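# Place mat cartridge label-up into empty tray pocket

## Task

Take the cartridge resting on the green mat and set it, with its label facing up, into one of the unoccupied pockets of the tray that already holds some cartridges, then release it.

## Robot and tools

Robot: two 6-joint arms with parallel-finger grippers, named left_arm and right_arm. Scene frame: origin on the table top midway between the arms, +z up, +x pointing out over the table; left_arm sits on the +y side. The names do not refer to image sides. Base poses: left_arm at (+0.001, +0.353, 0) m with quat_wxyz (+1.000, 0, 0, -0.019); right_arm at (+0.007, -0.284, 0) m with quat_wxyz (+1.000, 0, 0, -0.031).

Joint order (used in every row and every per-joint list): shoulder (joint2), elbow (joint3), wrist roll (joint6), wrist pitch (joint4), waist (joint1), wrist yaw (joint5). Stated ranges in rad: waist -2.618 to 3.054, shoulder 0.000 to 3.142, elbow 0.000 to 3.142, wrist pitch -1.571 to 1.571, wrist yaw -1.571 to 1.571, wrist roll -2.094 to 2.094. True ends may differ by up to 0.036 rad.

A row is one flat list of 14 numbers, each in [-1, 1], always covering both arms: left_arm's six joint values then its opening, then right_arm's six then its opening. The joint values are offsets, not poses, scaled so 1.0 equals 1.202 rad (waist), 1.258 (shoulder), 1.238 (elbow), 2.073 (wrist pitch), 2.022 (wrist yaw and wrist roll). The opening is absolute: +1 fully open, -1 closed.

execute_actions(actions): a list of actions run in sequence; each action is a table of up to 15 rows, one row per 1/30 s step, and a short table repeats its final row until 15 steps (0.5 s) pass. Offsets in every row of an action count from the joint angles at that action's start, not from the preceding row; for a call's first action that is the last reported state. An empty list just returns state and images. If an action would push a joint more than 0.036 rad beyond its range end, that action is rejected for both arms; a malformed action, or a first action failing that check, rejects the whole call. A result may say "joint sent to its limit"; its absence does not prove more room.

move(target, speed, blocking): target is one 14-number row; its offsets count from the Joint positions in the most recent result that printed them. All joints travel proportionally, so the gripper follows a curve, with no avoidance of obstacles or the other arm. speed (0.01 to 2 rad/s, default 0.5) caps the joint with the longest travel; paths last between 0.5 and 10 s. Faster motion and targets set deeper past contact mean harder impacts and pushes. With blocking=false the result comes after 0.5 s while motion continues; check with wait(0), and call wait or stop before sending other motion. The "move:" line reports the ending (done, off_target, moving, held, fault), limits=held or limits=none, and each arm's joint furthest from target.

wait(seconds): 0 to 10; the arms hold their last command. stop(): brakes a running move; fingers keep moving. zoom_image(camera, region): region [x0, y0, x1, y1] in pixels, top-left origin, at most 504 by 504. read_manual(section): only "licences", no motion. finished_scene(scene): pass the current scene number; irreversible, and the goal must already hold.

Motion limits: per control step the commanded angle stays within a lead of the measured one: 0.202 rad waist, 0.258 shoulder, 0.238 elbow, 0.573 wrist pitch, 0.522 wrist yaw and roll; targets are also scaled back if they would shift the gripper over 70 mm. Big offsets therefore take several actions, and an unfinished motion should be commanded again. Sending zero offsets can let an arm droop; to hold it, send offsets back to the desired angles first, then zeros, enlarging the aim if a joint still lags. While you are thinking the robot keeps executing your last command.

Results: a state line per arm gives end_effector_position (m) and end_effector_quat_wxyz in the scene frame; it can be inaccurate at long reach. That point lies between the finger pads, about 1 cm behind the tips; fingers point along gripper +z and close along its y axis. Joint positions and Joint velocities list each arm's joints in the order above (rad, rad/s), then the pad gap (m; 0.094 m fully open). Joint targets shows current commanded angles. grip_measured is the opening on the command scale, off by up to about 1 mm. "joint command not followed" means a clearance check altered joint targets. FAULT lines mark arm stops.

Gripping: to hold a part keep the commanded opening under grip_measured, roughly 0.03 below for a firm grip, less for a gentle one. Pad force tops out near 50 to 62 N, weaker on parts under about 2 mm thick.

Cameras: cam_head_left and cam_head_right (504x504, pinhole with radial distortion), cam_left_wrist and cam_right_wrist (616x616 fisheye), returned in that order; calibrations (K, distortion, T_world_to_cam) are supplied but can be slightly off, and wrist camera poses follow the arm's reported joints.

Avoid: knocking or placing anything off the table, letting the arms collide or press on each other, slamming, dropping or slipping the part, and very hard pushes. Occasional brief tugs on a held part or pushes on loose objects can occur. Motor heat rises while holding loads: MOTOR HOT warns from 75 °C, 90 °C stops that arm for 10 s, and at 100 °C the arm and gripper go limp and fall.

Each tool is called after ">>>" as name([rows], argument=value, ...), one row to a line, values as JSON.

## Session

>>> execute_actions(actions=[])

Scene clock: 0.00 s.
left_arm: end_effector_position=(+0.4321, +0.1541, +0.1859) grip_measured=+1.000 end_effector_quat_wxyz=(+0.009, -0.410, +0.773, -0.483) | right_arm: end_effector_position=(+0.3225, -0.3455, +0.1299) grip_measured=+1.000 end_effector_quat_wxyz=(-0.009, +0.683, -0.730, -0.014)
Joint names: [shoulder, elbow, wrist roll, wrist pitch, waist, wrist yaw]
Joint positions: left_arm=[ 1.747  1.314 -1.471 -0.345 -0.151  0.708  0.094] | right_arm=[ 1.771  1.534 -1.717 -1.347 -0.152 -0.031  0.094]
Joint velocities: left_arm=[ 0.017  0.007 -0.007  0.022 -0.022 -0.022  0.   ] | right_arm=[ 0.017 -0.022  0.007  0.081 -0.002 -0.051  0.   ]
Motor temperatures (°C, as the motors report them): left_arm=[28 27 25 27 28 27] | right_arm=[28 26 25 27 25 28]
Joint targets: left_arm=[1.732 1.328 -1.463 -0.337 -0.151 0.712] | right_arm=[1.763 1.541 -1.718 -1.352 -0.152 -0.036]
camera_calibration (this result's frames):
cam_left_wrist: T_world_to_cam=[[0.740535, -0.099569, 0.664601, -0.427362], [-0.671729, -0.0806552, 0.736394, 0.194641], [-0.0197185, -0.991756, -0.126611, 0.305595], [0, 0, 0, 1]] pos_world=[0.453248, 0.276223, 0.179384]
cam_right_wrist: T_world_to_cam=[[0.99724, 0.0740973, -0.00460076, -0.294067], [0.0542401, -0.684874, 0.72664, -0.325767], [0.0506911, -0.724884, -0.687003, -0.0726557], [0, 0, 0, 1]] pos_world=[0.314608, -0.253987, 0.185448]

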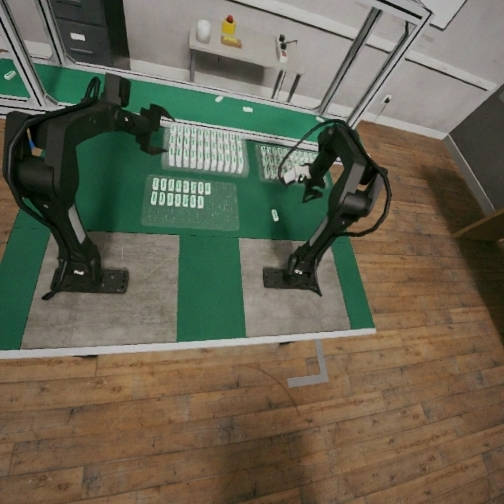

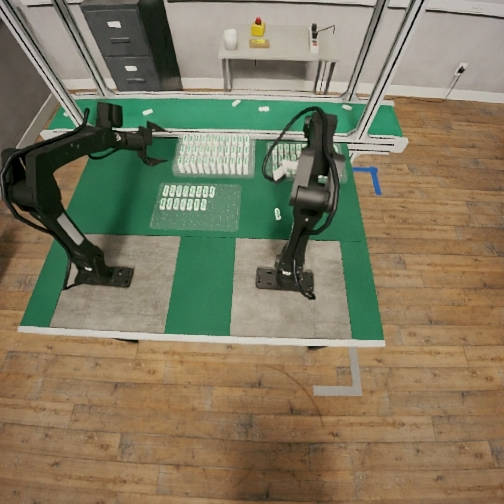

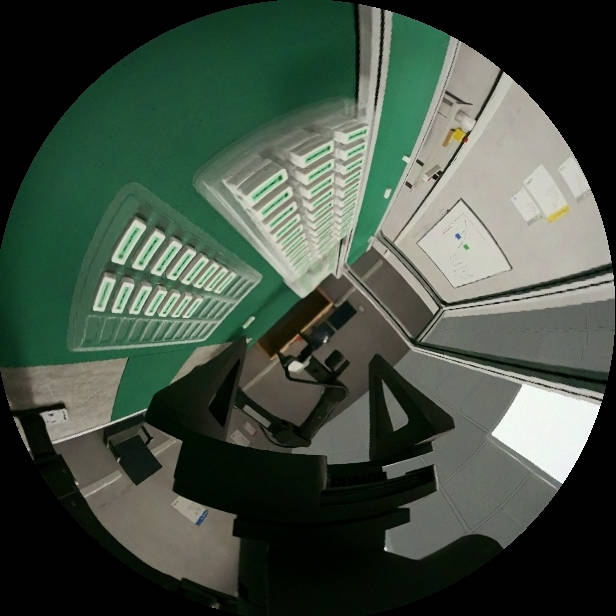

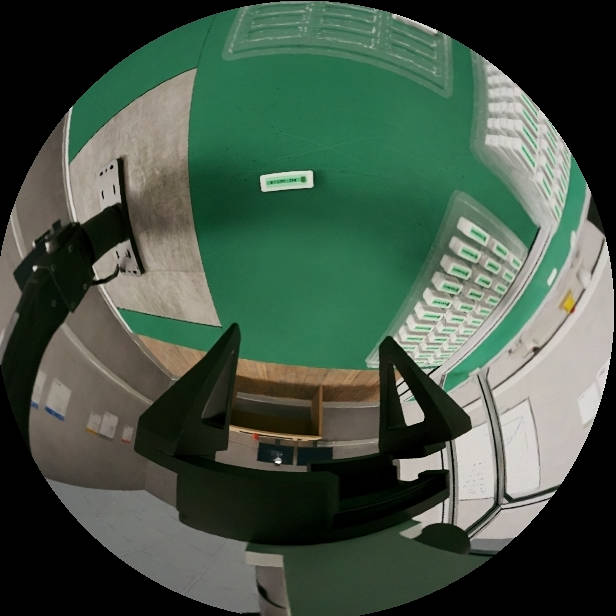

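>>> move(target=[0,0,0,0,0,0,1, -0.098,-0.363,0.012,0.176,0.219,0.015,0.6], speed=0.7)

Scene clock: 1.70 s.
left_arm: end_effector_position=(+0.4321, +0.1541, +0.1859) grip_measured=+1.000 end_effector_quat_wxyz=(+0.008, -0.411, +0.773, -0.483) | right_arm: end_effector_position=(+0.2909, -0.2690, +0.0469) grip_measured=+0.602 end_effector_quat_wxyz=(-0.001, +0.765, -0.644, -0.004)
Joint names: [shoulder, elbow, wrist roll, wrist pitch, waist, wrist yaw]
Joint positions: left_arm=[ 1.747  1.314 -1.473 -0.345 -0.151  0.708  0.094] | right_arm=[ 1.679  1.091 -1.698 -0.988  0.106 -0.006  0.075]
Joint velocities: left_arm=[-0.007  0.002 -0.037 -0.051  0.007  0.037  0.   ] | right_arm=[ 0.007 -0.027  0.037  0.007  0.002  0.022  0.001]
Motor temperatures (°C, as the motors report them): left_arm=[28 27 25 28 28 27] | right_arm=[28 26 25 27 25 28]
Joint targets: left_arm=[1.747 1.314 -1.470 -0.345 -0.151 0.708] | right_arm=[1.647 1.084 -1.693 -0.982 0.111 -0.001]
move: off_target (right_arm); limits=none; left_arm: farthest joint: the wrist roll, 0.002 radians from its target (0.000 radians at the start); right_arm: farthest joint: the shoulder, 0.031 radians from its target (0.123 radians at the start)
camera_calibration (this result's frames):
cam_left_wrist: T_world_to_cam=[[0.74178, -0.0980419, 0.663438, -0.427919], [-0.670381, -0.0807818, 0.737606, 0.193853], [-0.0187226, -0.991898, -0.125648, 0.305008], [0, 0, 0, 1]] pos_world=[0.453088, 0.276243, 0.179234]
cam_right_wrist: T_world_to_cam=[[0.9515, 0.307615, -0.00446078, -0.192503], [0.208613, -0.63448, 0.744255, -0.243468], [0.226114, -0.70909, -0.66788, -0.12033], [0, 0, 0, 1]] pos_world=[0.261166, -0.180583, 0.0999773]

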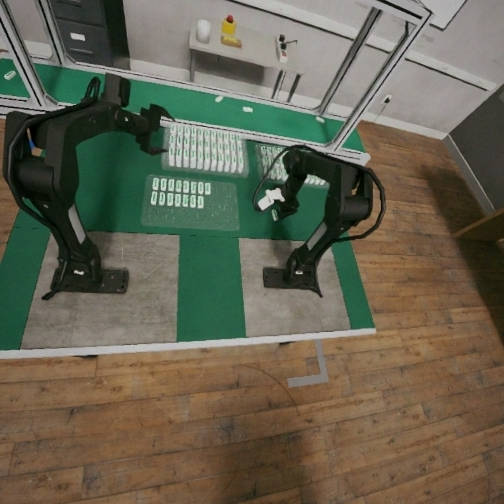

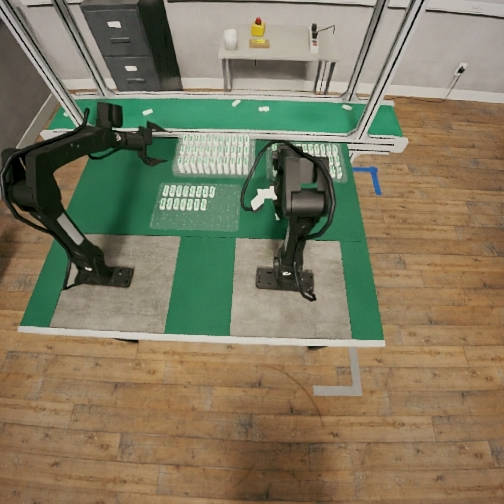

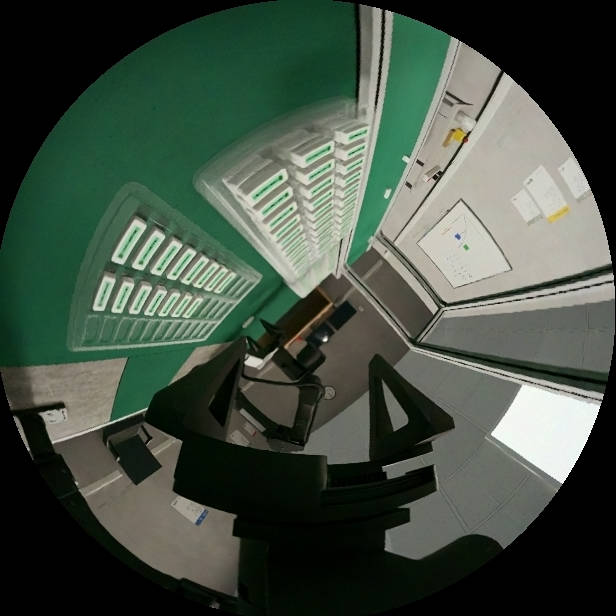

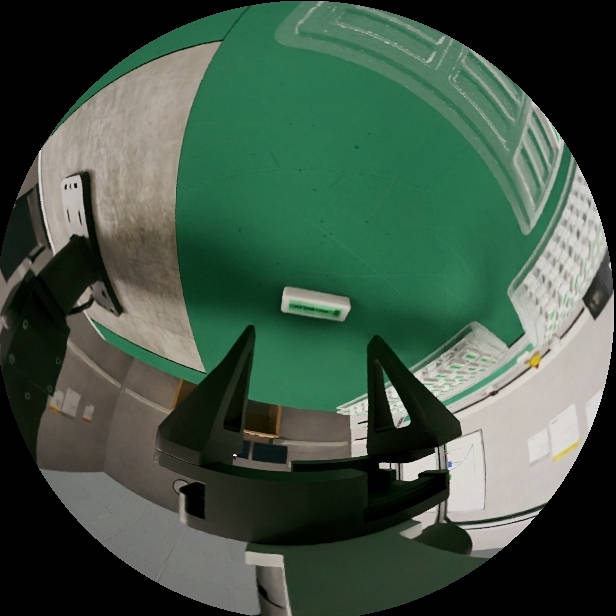

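>>> move(target=[0,0,0,0,0,0,1, 0.029,-0.063,0,0.057,0,0,0.6], speed=0.3)

>>> execute_actions([
  [[0,0,0,0,0,0,1,0,0,0,0,0,0,-0.08]],
  [[0,0,0,0,0,0,1,0,0,0,0,0,0,-0.08]],
])

Scene clock: 2.93 s.
left_arm: end_effector_position=(+0.4321, +0.1541, +0.1859) grip_measured=+1.000 end_effector_quat_wxyz=(+0.008, -0.412, +0.772, -0.483) | right_arm: end_effector_position=(+0.2924, -0.2690, +0.0236) grip_measured=+0.602 end_effector_quat_wxyz=(-0.006, +0.765, -0.644, +0.002)
Joint names: [shoulder, elbow, wrist roll, wrist pitch, waist, wrist yaw]
Joint positions: left_arm=[ 1.747  1.314 -1.475 -0.345 -0.151  0.708  0.094] | right_arm=[ 1.705  1.022 -1.698 -0.877  0.106 -0.006  0.075]
Joint velocities: left_arm=[ 0.017 -0.012  0.007  0.007  0.007 -0.022  0.   ] | right_arm=[ 0.002  0.002 -0.007  0.007 -0.002  0.081  0.   ]
Motor temperatures (°C, as the motors report them): left_arm=[28 27 25 28 28 27] | right_arm=[28 26 25 27 25 28]
Joint targets: left_arm=[1.747 1.314 -1.473 -0.345 -0.151 0.708] | right_arm=[1.715 1.013 -1.698 -0.870 0.106 -0.006]
move: done; limits=none; left_arm: farthest joint: the wrist roll, 0.002 radians from its target (0.000 radians at the start); right_arm: farthest joint: the shoulder, 0.010 radians from its target (0.037 radians at the start)
camera_calibration (this result's frames):
cam_left_wrist: T_world_to_cam=[[0.743022, -0.0965145, 0.662271, -0.428474], [-0.669032, -0.0809057, 0.738817, 0.193064], [-0.017725, -0.992038, -0.124686, 0.30442], [0, 0, 0, 1]] pos_world=[0.452928, 0.276262, 0.179084]
cam_right_wrist: T_world_to_cam=[[0.951457, 0.307613, 0.0101534, -0.194331], [0.197232, -0.634707, 0.747159, -0.223298], [0.23628, -0.708887, -0.664568, -0.139164], [0, 0, 0, 1]] pos_world=[0.261821, -0.180601, 0.076328]

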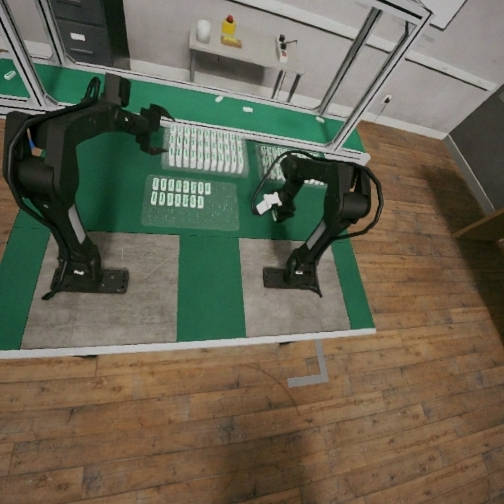

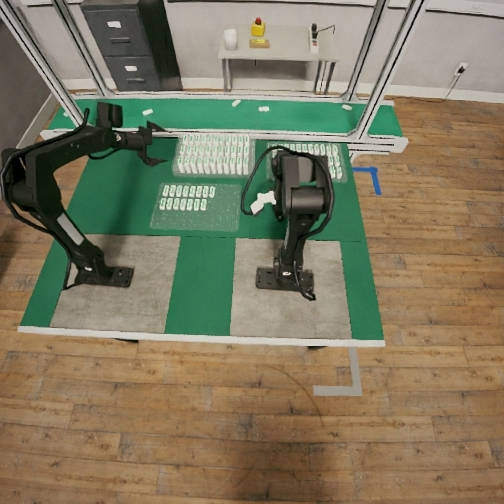

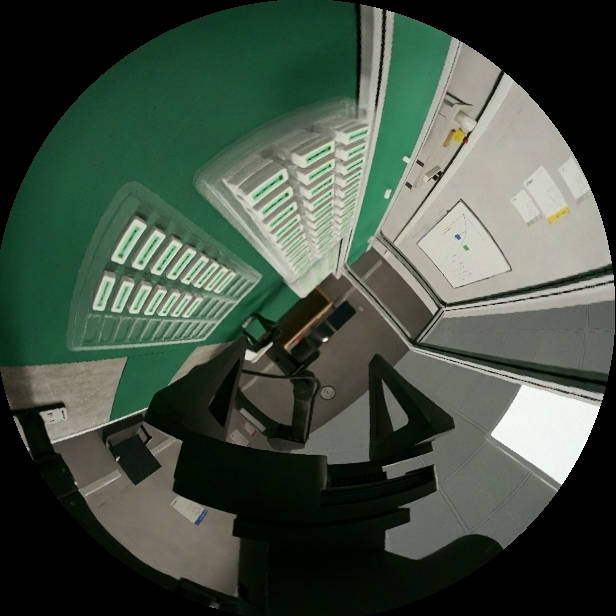

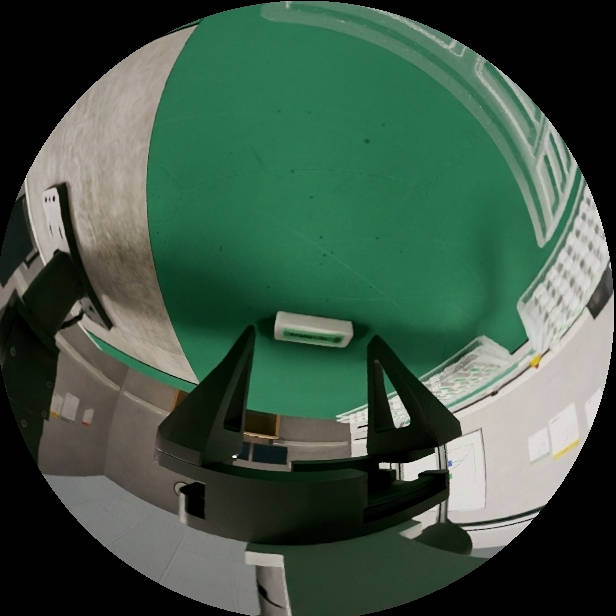

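Scene clock: 3.93 s.
left_arm: end_effector_position=(+0.4321, +0.1541, +0.1859) grip_measured=+1.000 end_effector_quat_wxyz=(+0.007, -0.414, +0.772, -0.483) | right_arm: end_effector_position=(+0.2924, -0.2690, +0.0236) grip_measured=-0.062 end_effector_quat_wxyz=(-0.006, +0.765, -0.644, +0.002)
Joint names: [shoulder, elbow, wrist roll, wrist pitch, waist, wrist yaw]
Joint positions: left_arm=[ 1.747  1.314 -1.48  -0.345 -0.151  0.708  0.094] | right_arm=[ 1.705  1.022 -1.698 -0.877  0.106 -0.006  0.044]
Joint velocities: left_arm=[-0.017  0.017 -0.007 -0.066 -0.007  0.037  0.   ] | right_arm=[-0.012 -0.002 -0.007 -0.051 -0.002 -0.022  0.001]
Motor temperatures (°C, as the motors report them): left_arm=[28 28 25 28 28 27] | right_arm=[28 26 25 27 25 28]
Joint targets: left_arm=[1.747 1.314 -1.477 -0.345 -0.151 0.708] | right_arm=[1.705 1.022 -1.698 -0.877 0.106 -0.006]
camera_calibration (this result's frames):
cam_left_wrist: T_world_to_cam=[[0.745494, -0.0934583, 0.659927, -0.429578], [-0.666327, -0.0811451, 0.741232, 0.191483], [-0.0157244, -0.992311, -0.122767, 0.30324], [0, 0, 0, 1]] pos_world=[0.452606, 0.276299, 0.178785]
cam_right_wrist: T_world_to_cam=[[0.951457, 0.307613, 0.0101534, -0.194331], [0.197232, -0.634707, 0.747159, -0.223298], [0.23628, -0.708887, -0.664568, -0.139164], [0, 0, 0, 1]] pos_world=[0.261821, -0.180601, 0.076328]

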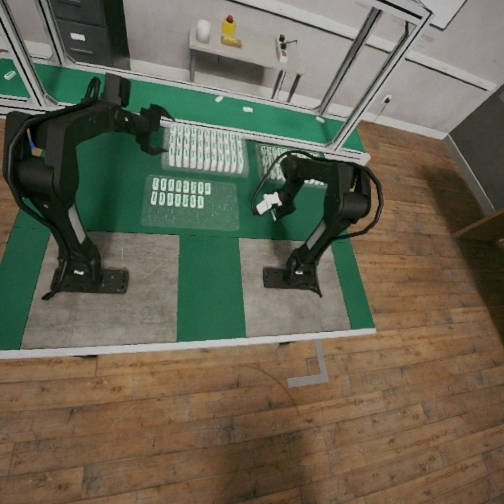

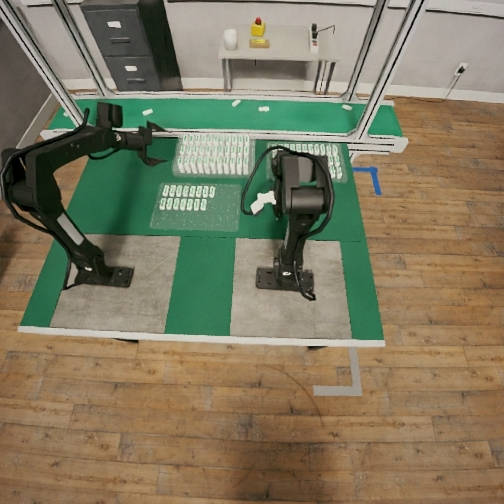

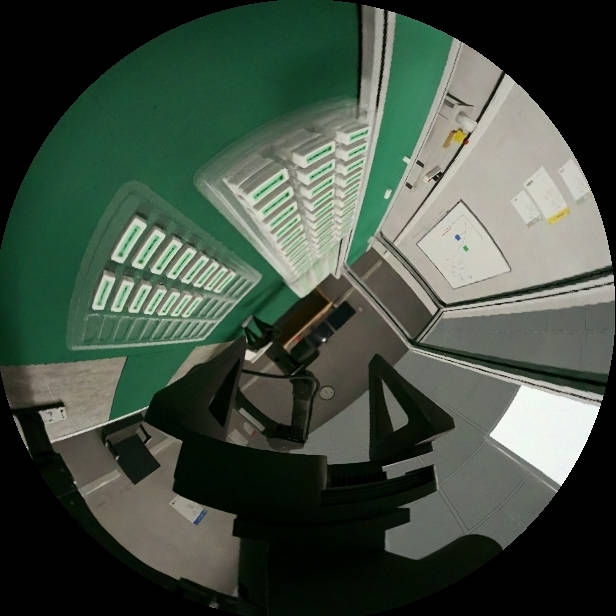

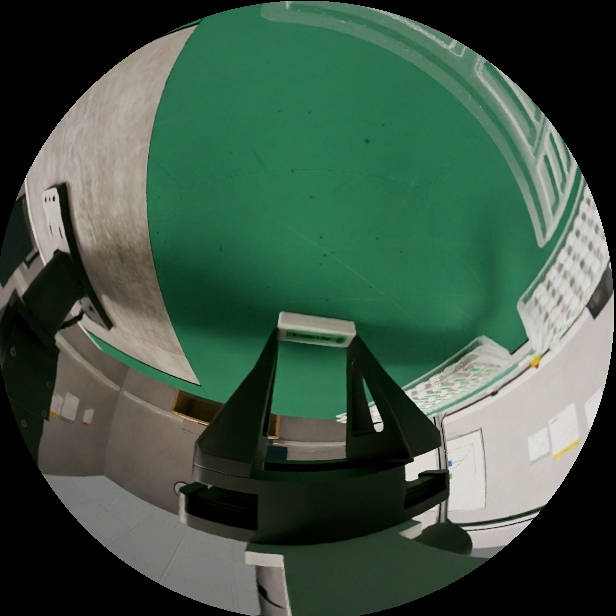

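>>> move(target=[0,0,0,0,0,0,1, 0.165,0.412,0.45,-0.148,0.544,0,-0.1], speed=0.6)

>>> zoom_image(camera="cam_right_wrist", region=[200, 160, 420, 380])

Scene clock: 6.47 s.
left_arm: end_effector_position=(+0.4321, +0.1541, +0.1859) grip_measured=+1.000 end_effector_quat_wxyz=(+0.006, -0.415, +0.771, -0.483) | right_arm: end_effector_position=(+0.2791, -0.0532, +0.0816) grip_measured=-0.066 end_effector_quat_wxyz=(-0.004, +0.679, -0.735, -0.002)
Joint names: [shoulder, elbow, wrist roll, wrist pitch, waist, wrist yaw]
Joint positions: left_arm=[ 1.747  1.314 -1.482 -0.345 -0.151  0.708  0.094] | right_arm=[ 1.901  1.508 -0.793 -1.17   0.76  -0.004  0.044]
Joint velocities: left_arm=[ 0.007  0.002  0.11  -0.007 -0.007 -0.051  0.   ] | right_arm=[ 0.007 -0.002  0.007  0.081 -0.007  0.022  0.   ]
Motor temperatures (°C, as the motors report them): left_arm=[28 28 25 28 28 27] | right_arm=[28 26 25 27 25 28]
Joint targets: left_arm=[1.747 1.314 -1.480 -0.345 -0.151 0.708] | right_arm=[1.913 1.532 -0.788 -1.184 0.760 -0.006]
move: off_target (right_arm); limits=none; left_arm: farthest joint: the wrist roll, 0.002 radians from its target (0.000 radians at the start); right_arm: farthest joint: the elbow, 0.024 radians from its target (0.510 radians at the start)
camera_calibration (this result's frames):
cam_left_wrist: T_world_to_cam=[[0.746724, -0.0919296, 0.65875, -0.430126], [-0.664971, -0.0812606, 0.742436, 0.190691], [-0.0147214, -0.992444, -0.12181, 0.30265], [0, 0, 0, 1]] pos_world=[0.452445, 0.276317, 0.178636]
cam_right_wrist: T_world_to_cam=[[0.998095, 0.0616449, 0.00258123, -0.274141], [0.0393014, -0.667467, 0.743601, -0.0844153], [0.0475621, -0.742083, -0.668618, 0.106725], [0, 0, 0, 1]] pos_world=[0.27186, 0.0397536, 0.134837]

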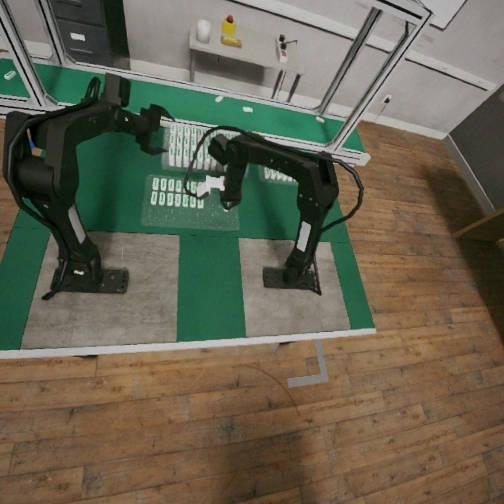

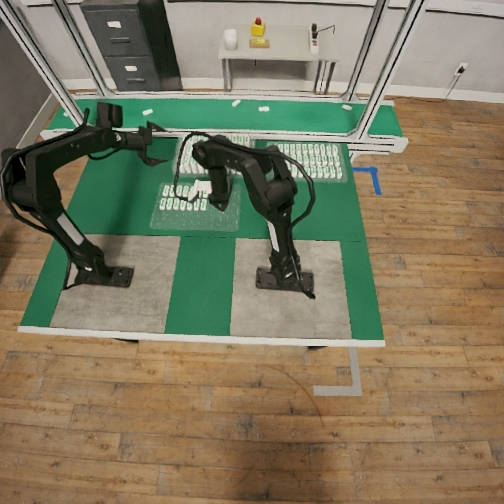

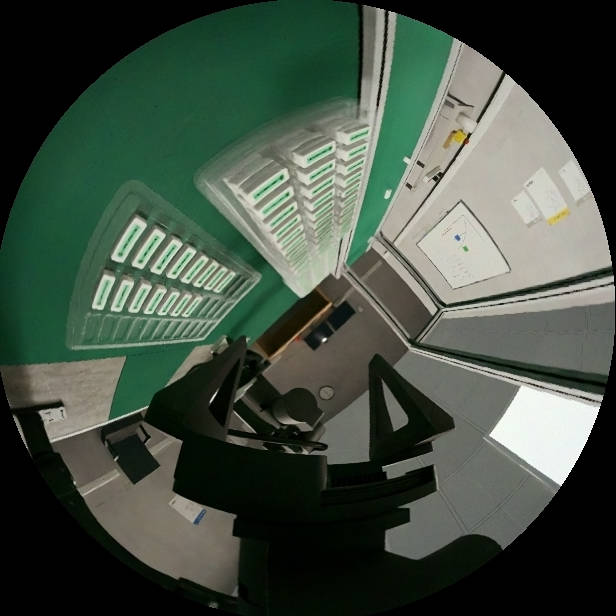

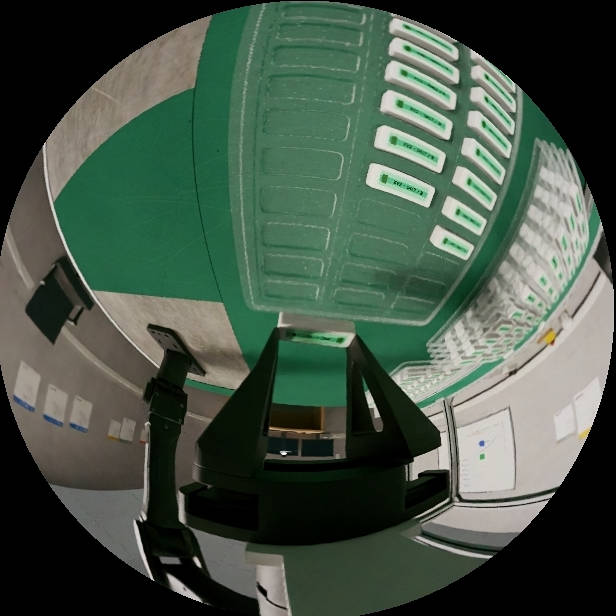

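Region (200, 160, 420, 380) of cam_right_wrist's 616x616 image, scaled by 2.291, with more detail than that image has.

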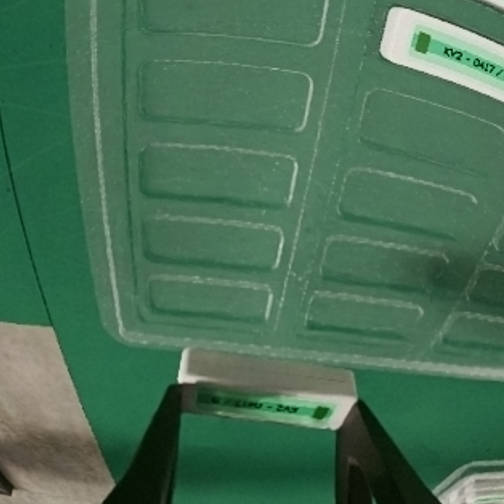

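>>> move(target=[0,0,0,0,0,0,1, 0,-0.128,0.031,0.074,0.051,0,-0.1], speed=0.3)

>>> zoom_image(camera="cam_right_wrist", region=[200, 200, 420, 420])

Scene clock: 9.17 s.
left_arm: end_effector_position=(+0.4321, +0.1541, +0.1859) grip_measured=+1.000 end_effector_quat_wxyz=(+0.006, -0.415, +0.771, -0.483) | right_arm: end_effector_position=(+0.2590, -0.0484, +0.0386) grip_measured=-0.066 end_effector_quat_wxyz=(+0.009, +0.677, -0.736, +0.004)
Joint names: [shoulder, elbow, wrist roll, wrist pitch, waist, wrist yaw]
Joint positions: left_arm=[ 1.747  1.314 -1.484 -0.345 -0.151  0.708  0.094] | right_arm=[ 1.919  1.358 -0.735 -1.027  0.814  0.008  0.044]
Joint velocities: left_arm=[ 0.002  0.022  0.081 -0.037 -0.002  0.007  0.   ] | right_arm=[ 0.012  0.002 -0.066  0.066 -0.012  0.037  0.001]
Motor temperatures (°C, as the motors report them): left_arm=[29 28 25 29 28 27] | right_arm=[29 26 25 27 25 28]
Joint targets: left_arm=[1.747 1.314 -1.482 -0.345 -0.151 0.708] | right_arm=[1.901 1.350 -0.730 -1.017 0.821 -0.004]
move: done; limits=none; left_arm: farthest joint: the wrist roll, 0.002 radians from its target (0.000 radians at the start); right_arm: farthest joint: the shoulder, 0.018 radians from its target (0.018 radians at the start)
camera_calibration (this result's frames):
cam_left_wrist: T_world_to_cam=[[0.747951, -0.0904005, 0.657569, -0.430673], [-0.663613, -0.0813734, 0.743637, 0.189898], [-0.0137166, -0.992575, -0.120854, 0.302058], [0, 0, 0, 1]] pos_world=[0.452284, 0.276335, 0.178487]
cam_right_wrist: T_world_to_cam=[[0.998256, 0.0581753, -0.0100649, -0.253959], [0.0453936, -0.647286, 0.760895, -0.049778], [0.0377504, -0.760024, -0.648798, 0.0833511], [0, 0, 0, 1]] pos_world=[0.252629, 0.0459024, 0.0893977]

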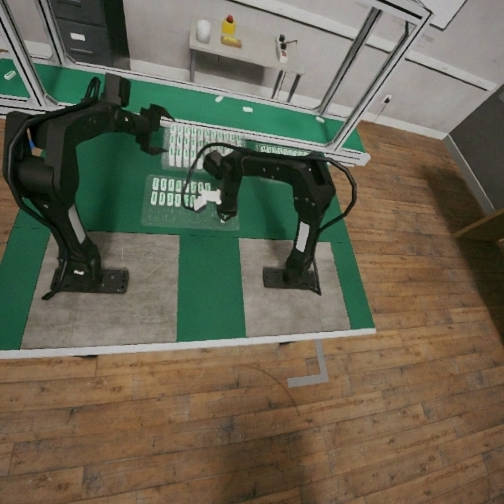

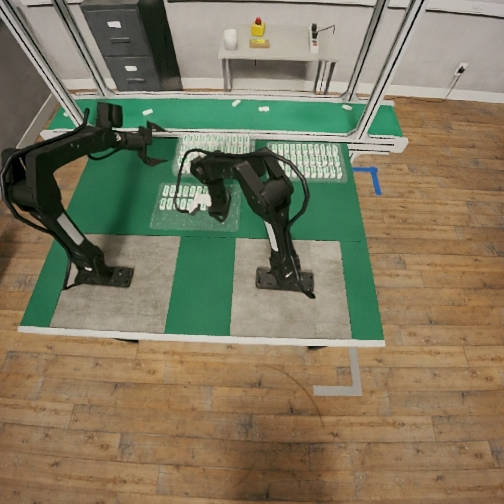

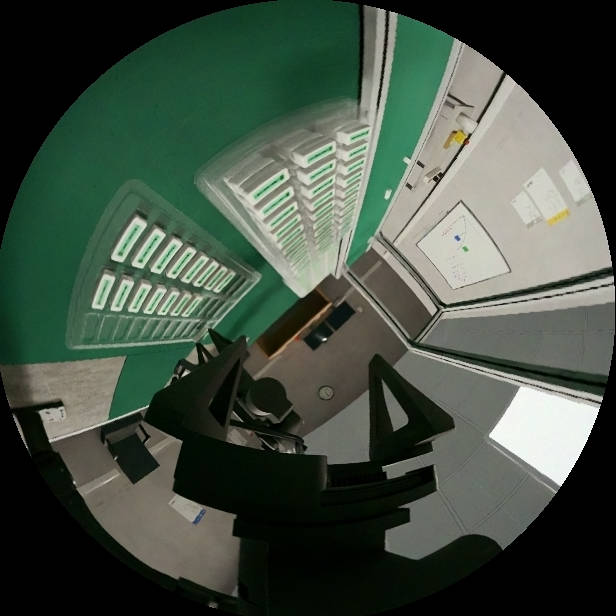

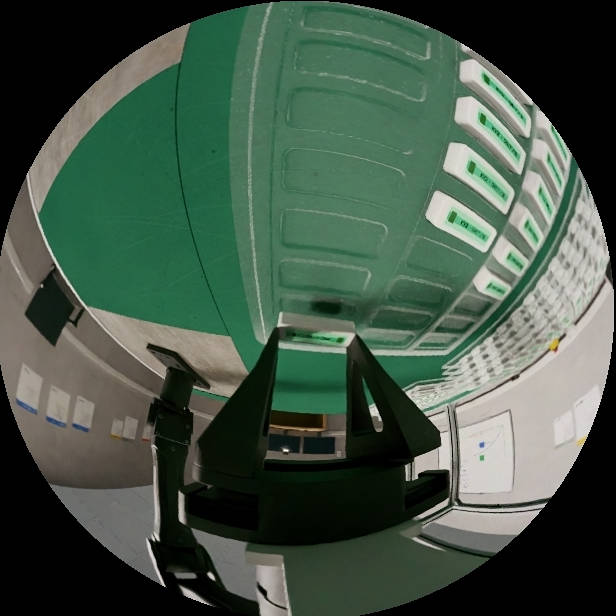

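Region (200, 200, 420, 420) of cam_right_wrist's 616x616 image, scaled by 2.291, with more detail than that image has.

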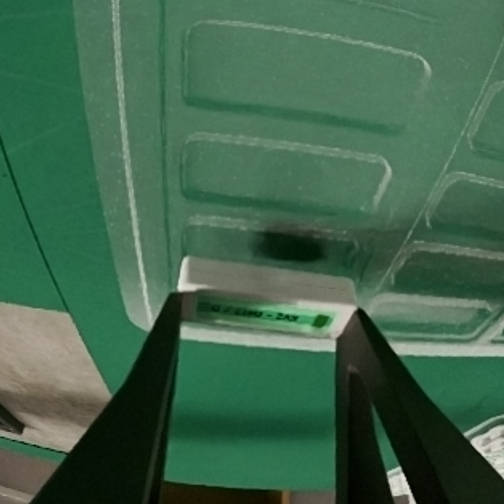

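>>> move(target=[0,0,0,0,0,0,1, 0.03,0,0,0.01,0,0,-0.1], speed=0.15)

>>> zoom_image(camera="cam_right_wrist", region=[150,150,470,470])

Scene clock: 10.30 s.
left_arm: end_effector_position=(+0.4321, +0.1541, +0.1859) grip_measured=+1.000 end_effector_quat_wxyz=(+0.005, -0.416, +0.770, -0.483) | right_arm: end_effector_position=(+0.2588, -0.0486, +0.0290) grip_measured=-0.066 end_effector_quat_wxyz=(+0.019, +0.677, -0.736, +0.004)
Joint names: [shoulder, elbow, wrist roll, wrist pitch, waist, wrist yaw]
Joint positions: left_arm=[ 1.747  1.314 -1.487 -0.345 -0.151  0.708  0.094] | right_arm=[ 1.949  1.358 -0.735 -1.018  0.814  0.008  0.044]
Joint velocities: left_arm=[-0.012  0.002 -0.022  0.007 -0.002  0.007  0.   ] | right_arm=[-0.022 -0.017  0.007  0.007 -0.002  0.066 -0.   ]
Motor temperatures (°C, as the motors report them): left_arm=[29 28 25 29 28 27] | right_arm=[29 26 25 27 25 28]
Joint targets: left_arm=[1.747 1.314 -1.484 -0.345 -0.151 0.708] | right_arm=[1.957 1.358 -0.735 -1.007 0.814 0.008]
move: done; limits=none; left_arm: farthest joint: the wrist roll, 0.003 radians from its target (0.000 radians at the start); right_arm: farthest joint: the wrist pitch, 0.012 radians from its target (0.020 radians at the start)
camera_calibration (this result's frames):
cam_left_wrist: T_world_to_cam=[[0.749173, -0.0888711, 0.656385, -0.431216], [-0.662252, -0.0814833, 0.744837, 0.189104], [-0.01271, -0.992705, -0.1199, 0.301466], [0, 0, 0, 1]] pos_world=[0.452122, 0.276353, 0.178338]
cam_right_wrist: T_world_to_cam=[[0.998015, 0.0575482, -0.0255811, -0.253404], [0.0564268, -0.636725, 0.769024, -0.0451398], [0.0279678, -0.768941, -0.638708, 0.0788179], [0, 0, 0, 1]] pos_world=[0.253244, 0.0464476, 0.0785729]

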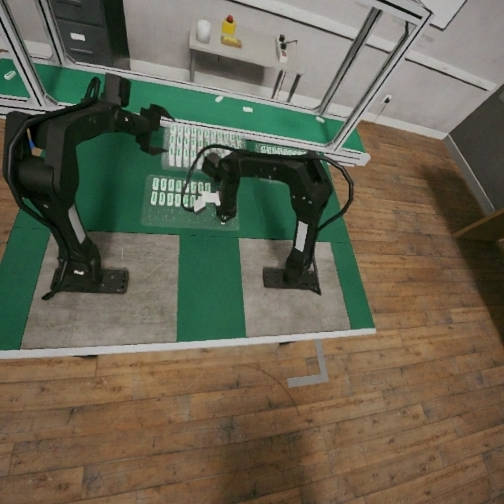

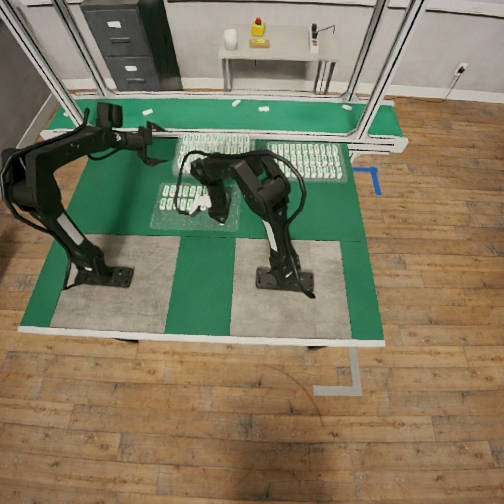

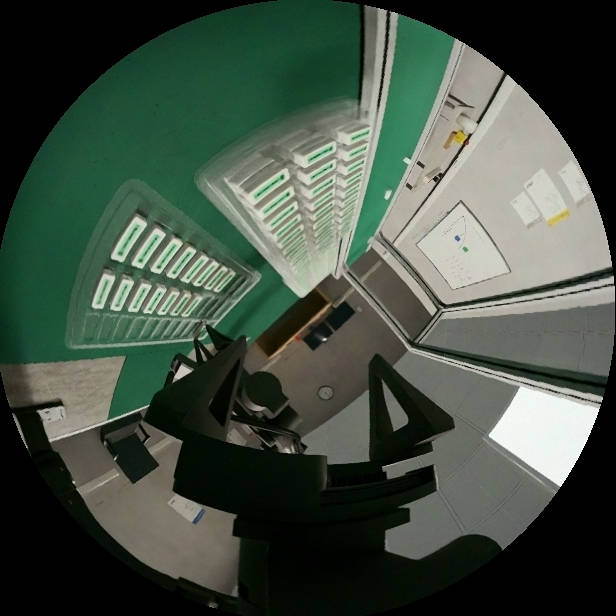

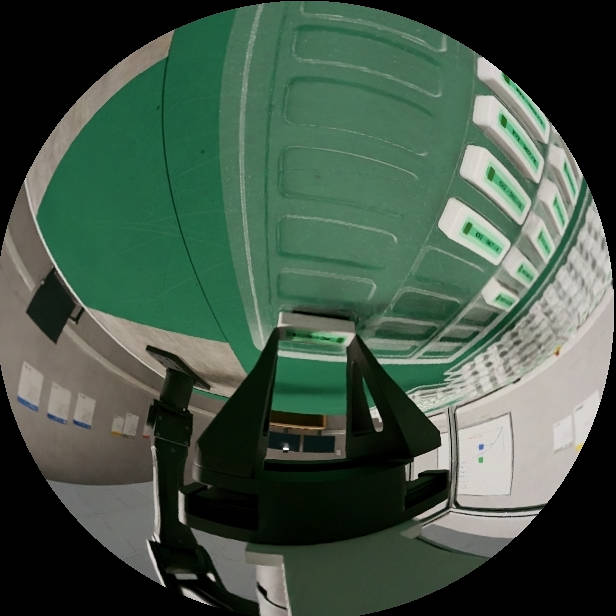

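Region (150, 150, 470, 470) of cam_right_wrist's 616x616 image, scaled by 1.575, with more detail than that image has.

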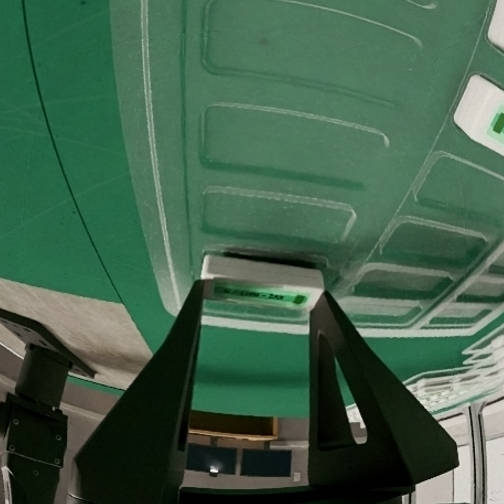

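>>> execute_actions([
  [[0,0,0,0,0,0,1, 0,0,0,0,0,0,0.15]],
])

>>> move(target=[0,0,0,0,0,0,1, -0.15,0,0,-0.08,0,0,0.15], speed=0.4)

>>> zoom_image(camera="cam_right_wrist", region=[150,150,470,470])

Scene clock: 10.90 s.
left_arm: end_effector_position=(+0.4321, +0.1541, +0.1859) grip_measured=+1.000 end_effector_quat_wxyz=(+0.004, -0.417, +0.770, -0.483) | right_arm: end_effector_position=(+0.2589, -0.0485, +0.0290) grip_measured=+0.148 end_effector_quat_wxyz=(+0.019, +0.677, -0.736, +0.004)
Joint names: [shoulder, elbow, wrist roll, wrist pitch, waist, wrist yaw]
Joint positions: left_arm=[ 1.747  1.314 -1.489 -0.345 -0.151  0.708  0.094] | right_arm=[ 1.949  1.358 -0.735 -1.018  0.814  0.008  0.054]
Joint velocities: left_arm=[-0.022 -0.002 -0.007  0.007  0.002  0.037  0.   ] | right_arm=[ 0.002 -0.002 -0.022 -0.066  0.002  0.007 -0.002]
Motor temperatures (°C, as the motors report them): left_arm=[29 28 25 29 28 27] | right_arm=[29 26 25 27 25 28]
Joint targets: left_arm=[1.747 1.314 -1.487 -0.345 -0.151 0.708] | right_arm=[1.949 1.358 -0.735 -1.018 0.814 0.008]
camera_calibration (this result's frames):
cam_left_wrist: T_world_to_cam=[[0.750392, -0.0873412, 0.655198, -0.431758], [-0.66089, -0.0815905, 0.746035, 0.18831], [-0.0117017, -0.992832, -0.118948, 0.300872], [0, 0, 0, 1]] pos_world=[0.45196, 0.27637, 0.178189]
cam_right_wrist: T_world_to_cam=[[0.998022, 0.0575548, -0.0252883, -0.253487], [0.0562128, -0.636925, 0.768873, -0.0450496], [0.0281456, -0.768774, -0.638901, 0.0788311], [0, 0, 0, 1]] pos_world=[0.253299, 0.0464995, 0.0785925]

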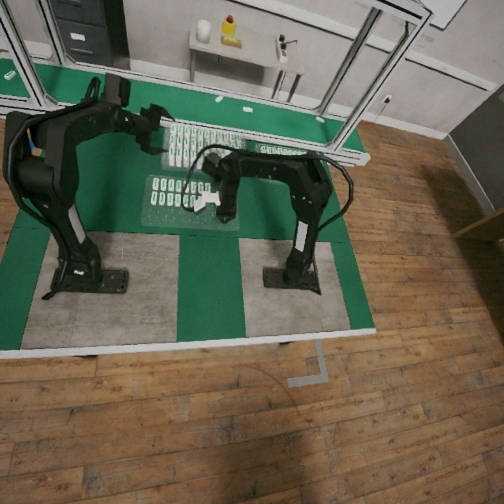

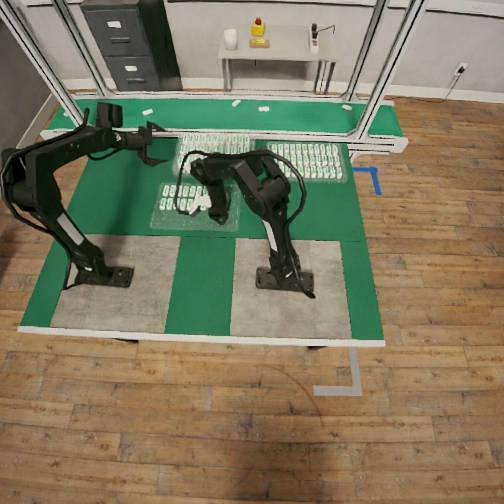

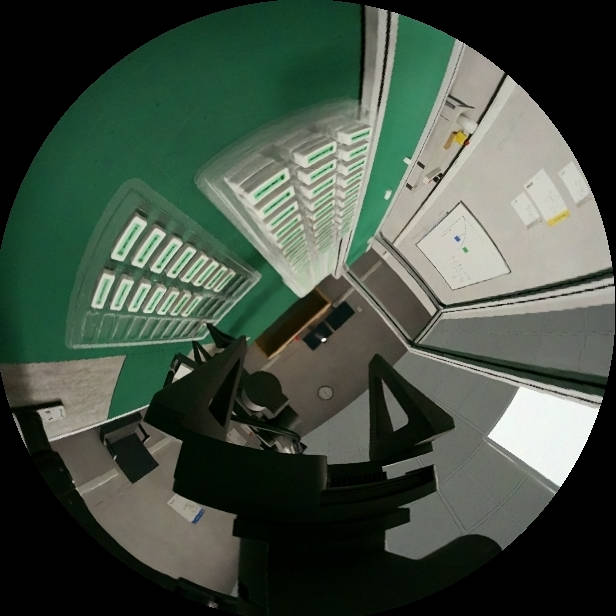

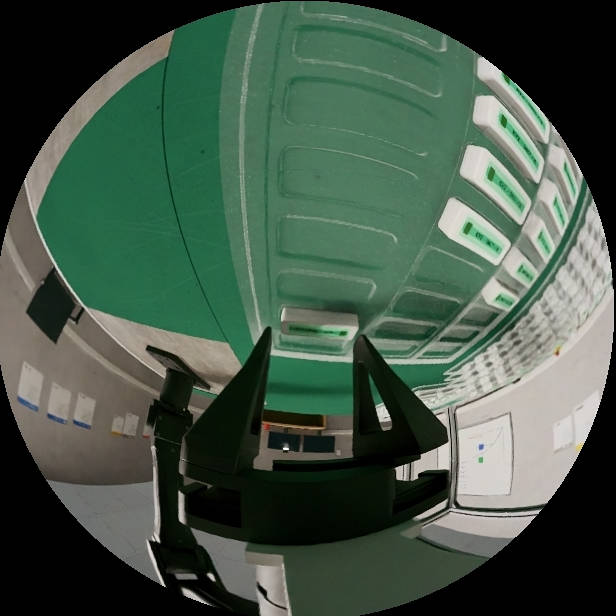

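Scene clock: 12.03 s.
left_arm: end_effector_position=(+0.4321, +0.1541, +0.1859) grip_measured=+1.000 end_effector_quat_wxyz=(+0.004, -0.418, +0.769, -0.483) | right_arm: end_effector_position=(+0.2390, -0.0671, +0.0833) grip_measured=+0.148 end_effector_quat_wxyz=(+0.010, +0.677, -0.736, +0.004)
Joint names: [shoulder, elbow, wrist roll, wrist pitch, waist, wrist yaw]
Joint positions: left_arm=[ 1.747  1.314 -1.491 -0.345 -0.151  0.708  0.094] | right_arm=[ 1.778  1.358 -0.735 -1.17   0.814  0.008  0.054]
Joint velocities: left_arm=[ 0.007 -0.012  0.037  0.022  0.002  0.037  0.   ] | right_arm=[ 0.012 -0.002  0.007 -0.022  0.002  0.022  0.001]
Motor temperatures (°C, as the motors report them): left_arm=[29 28 25 29 28 27] | right_arm=[29 26 25 27 25 28]
Joint targets: left_arm=[1.747 1.314 -1.489 -0.345 -0.151 0.708] | right_arm=[1.760 1.358 -0.735 -1.184 0.814 0.008]
move: done; limits=none; left_arm: farthest joint: the wrist roll, 0.002 radians from its target (0.000 radians at the start); right_arm: farthest joint: the shoulder, 0.018 radians from its target (0.188 radians at the start)
camera_calibration (this result's frames):
cam_left_wrist: T_world_to_cam=[[0.751606, -0.085811, 0.654006, -0.432297], [-0.659525, -0.0816949, 0.74723, 0.187514], [-0.0106916, -0.992956, -0.117997, 0.300278], [0, 0, 0, 1]] pos_world=[0.451798, 0.276386, 0.178041]
cam_right_wrist: T_world_to_cam=[[0.998266, 0.0577834, -0.0112298, -0.232433], [0.0459889, -0.646507, 0.761521, -0.0951182], [0.0367431, -0.760717, -0.648043, 0.0990132], [0, 0, 0, 1]] pos_world=[0.232766, 0.0272572, 0.133989]

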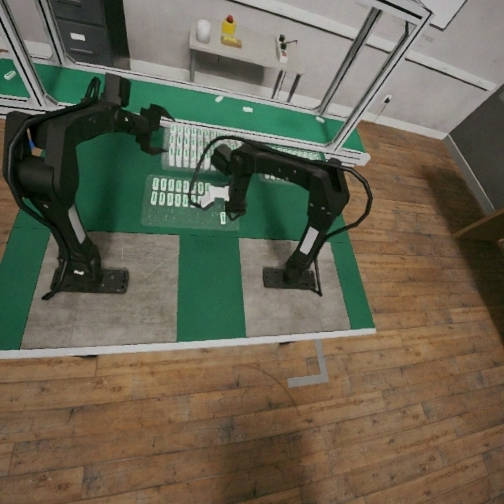

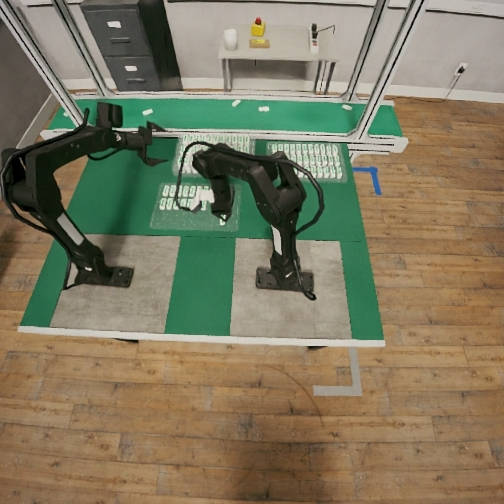

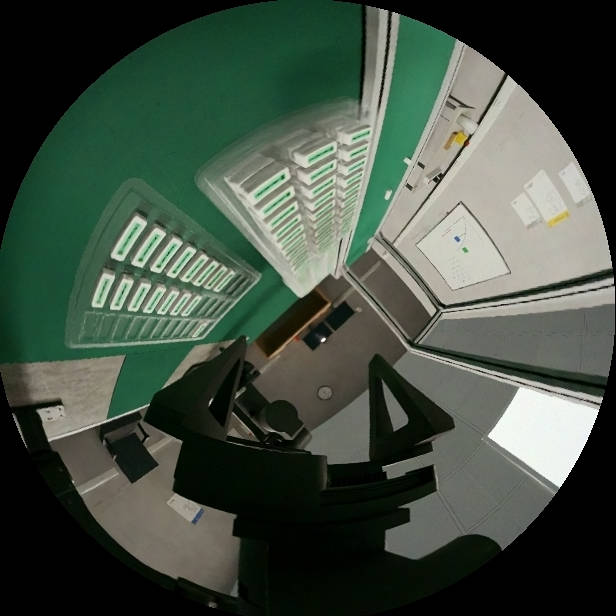

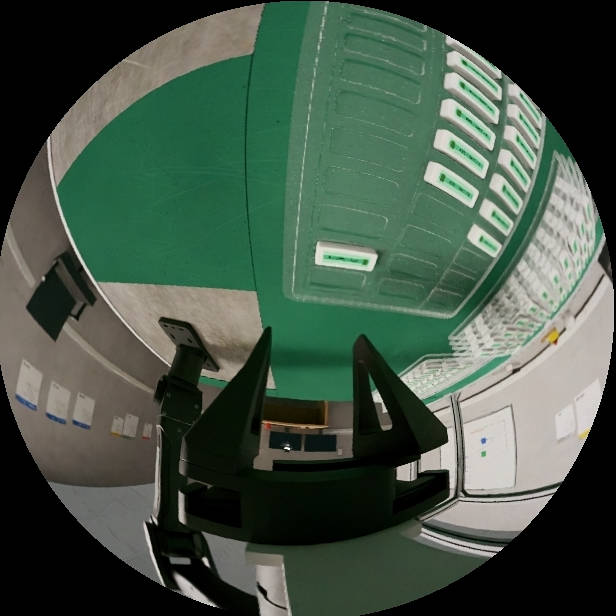

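Region (150, 150, 470, 470) of cam_right_wrist's 616x616 image, scaled by 1.575, with more detail than that image has.

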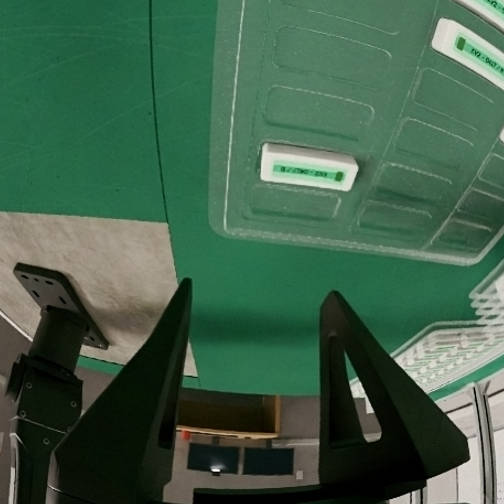

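>>> finished_scene(scene=2)

The scene is finished: the task was done.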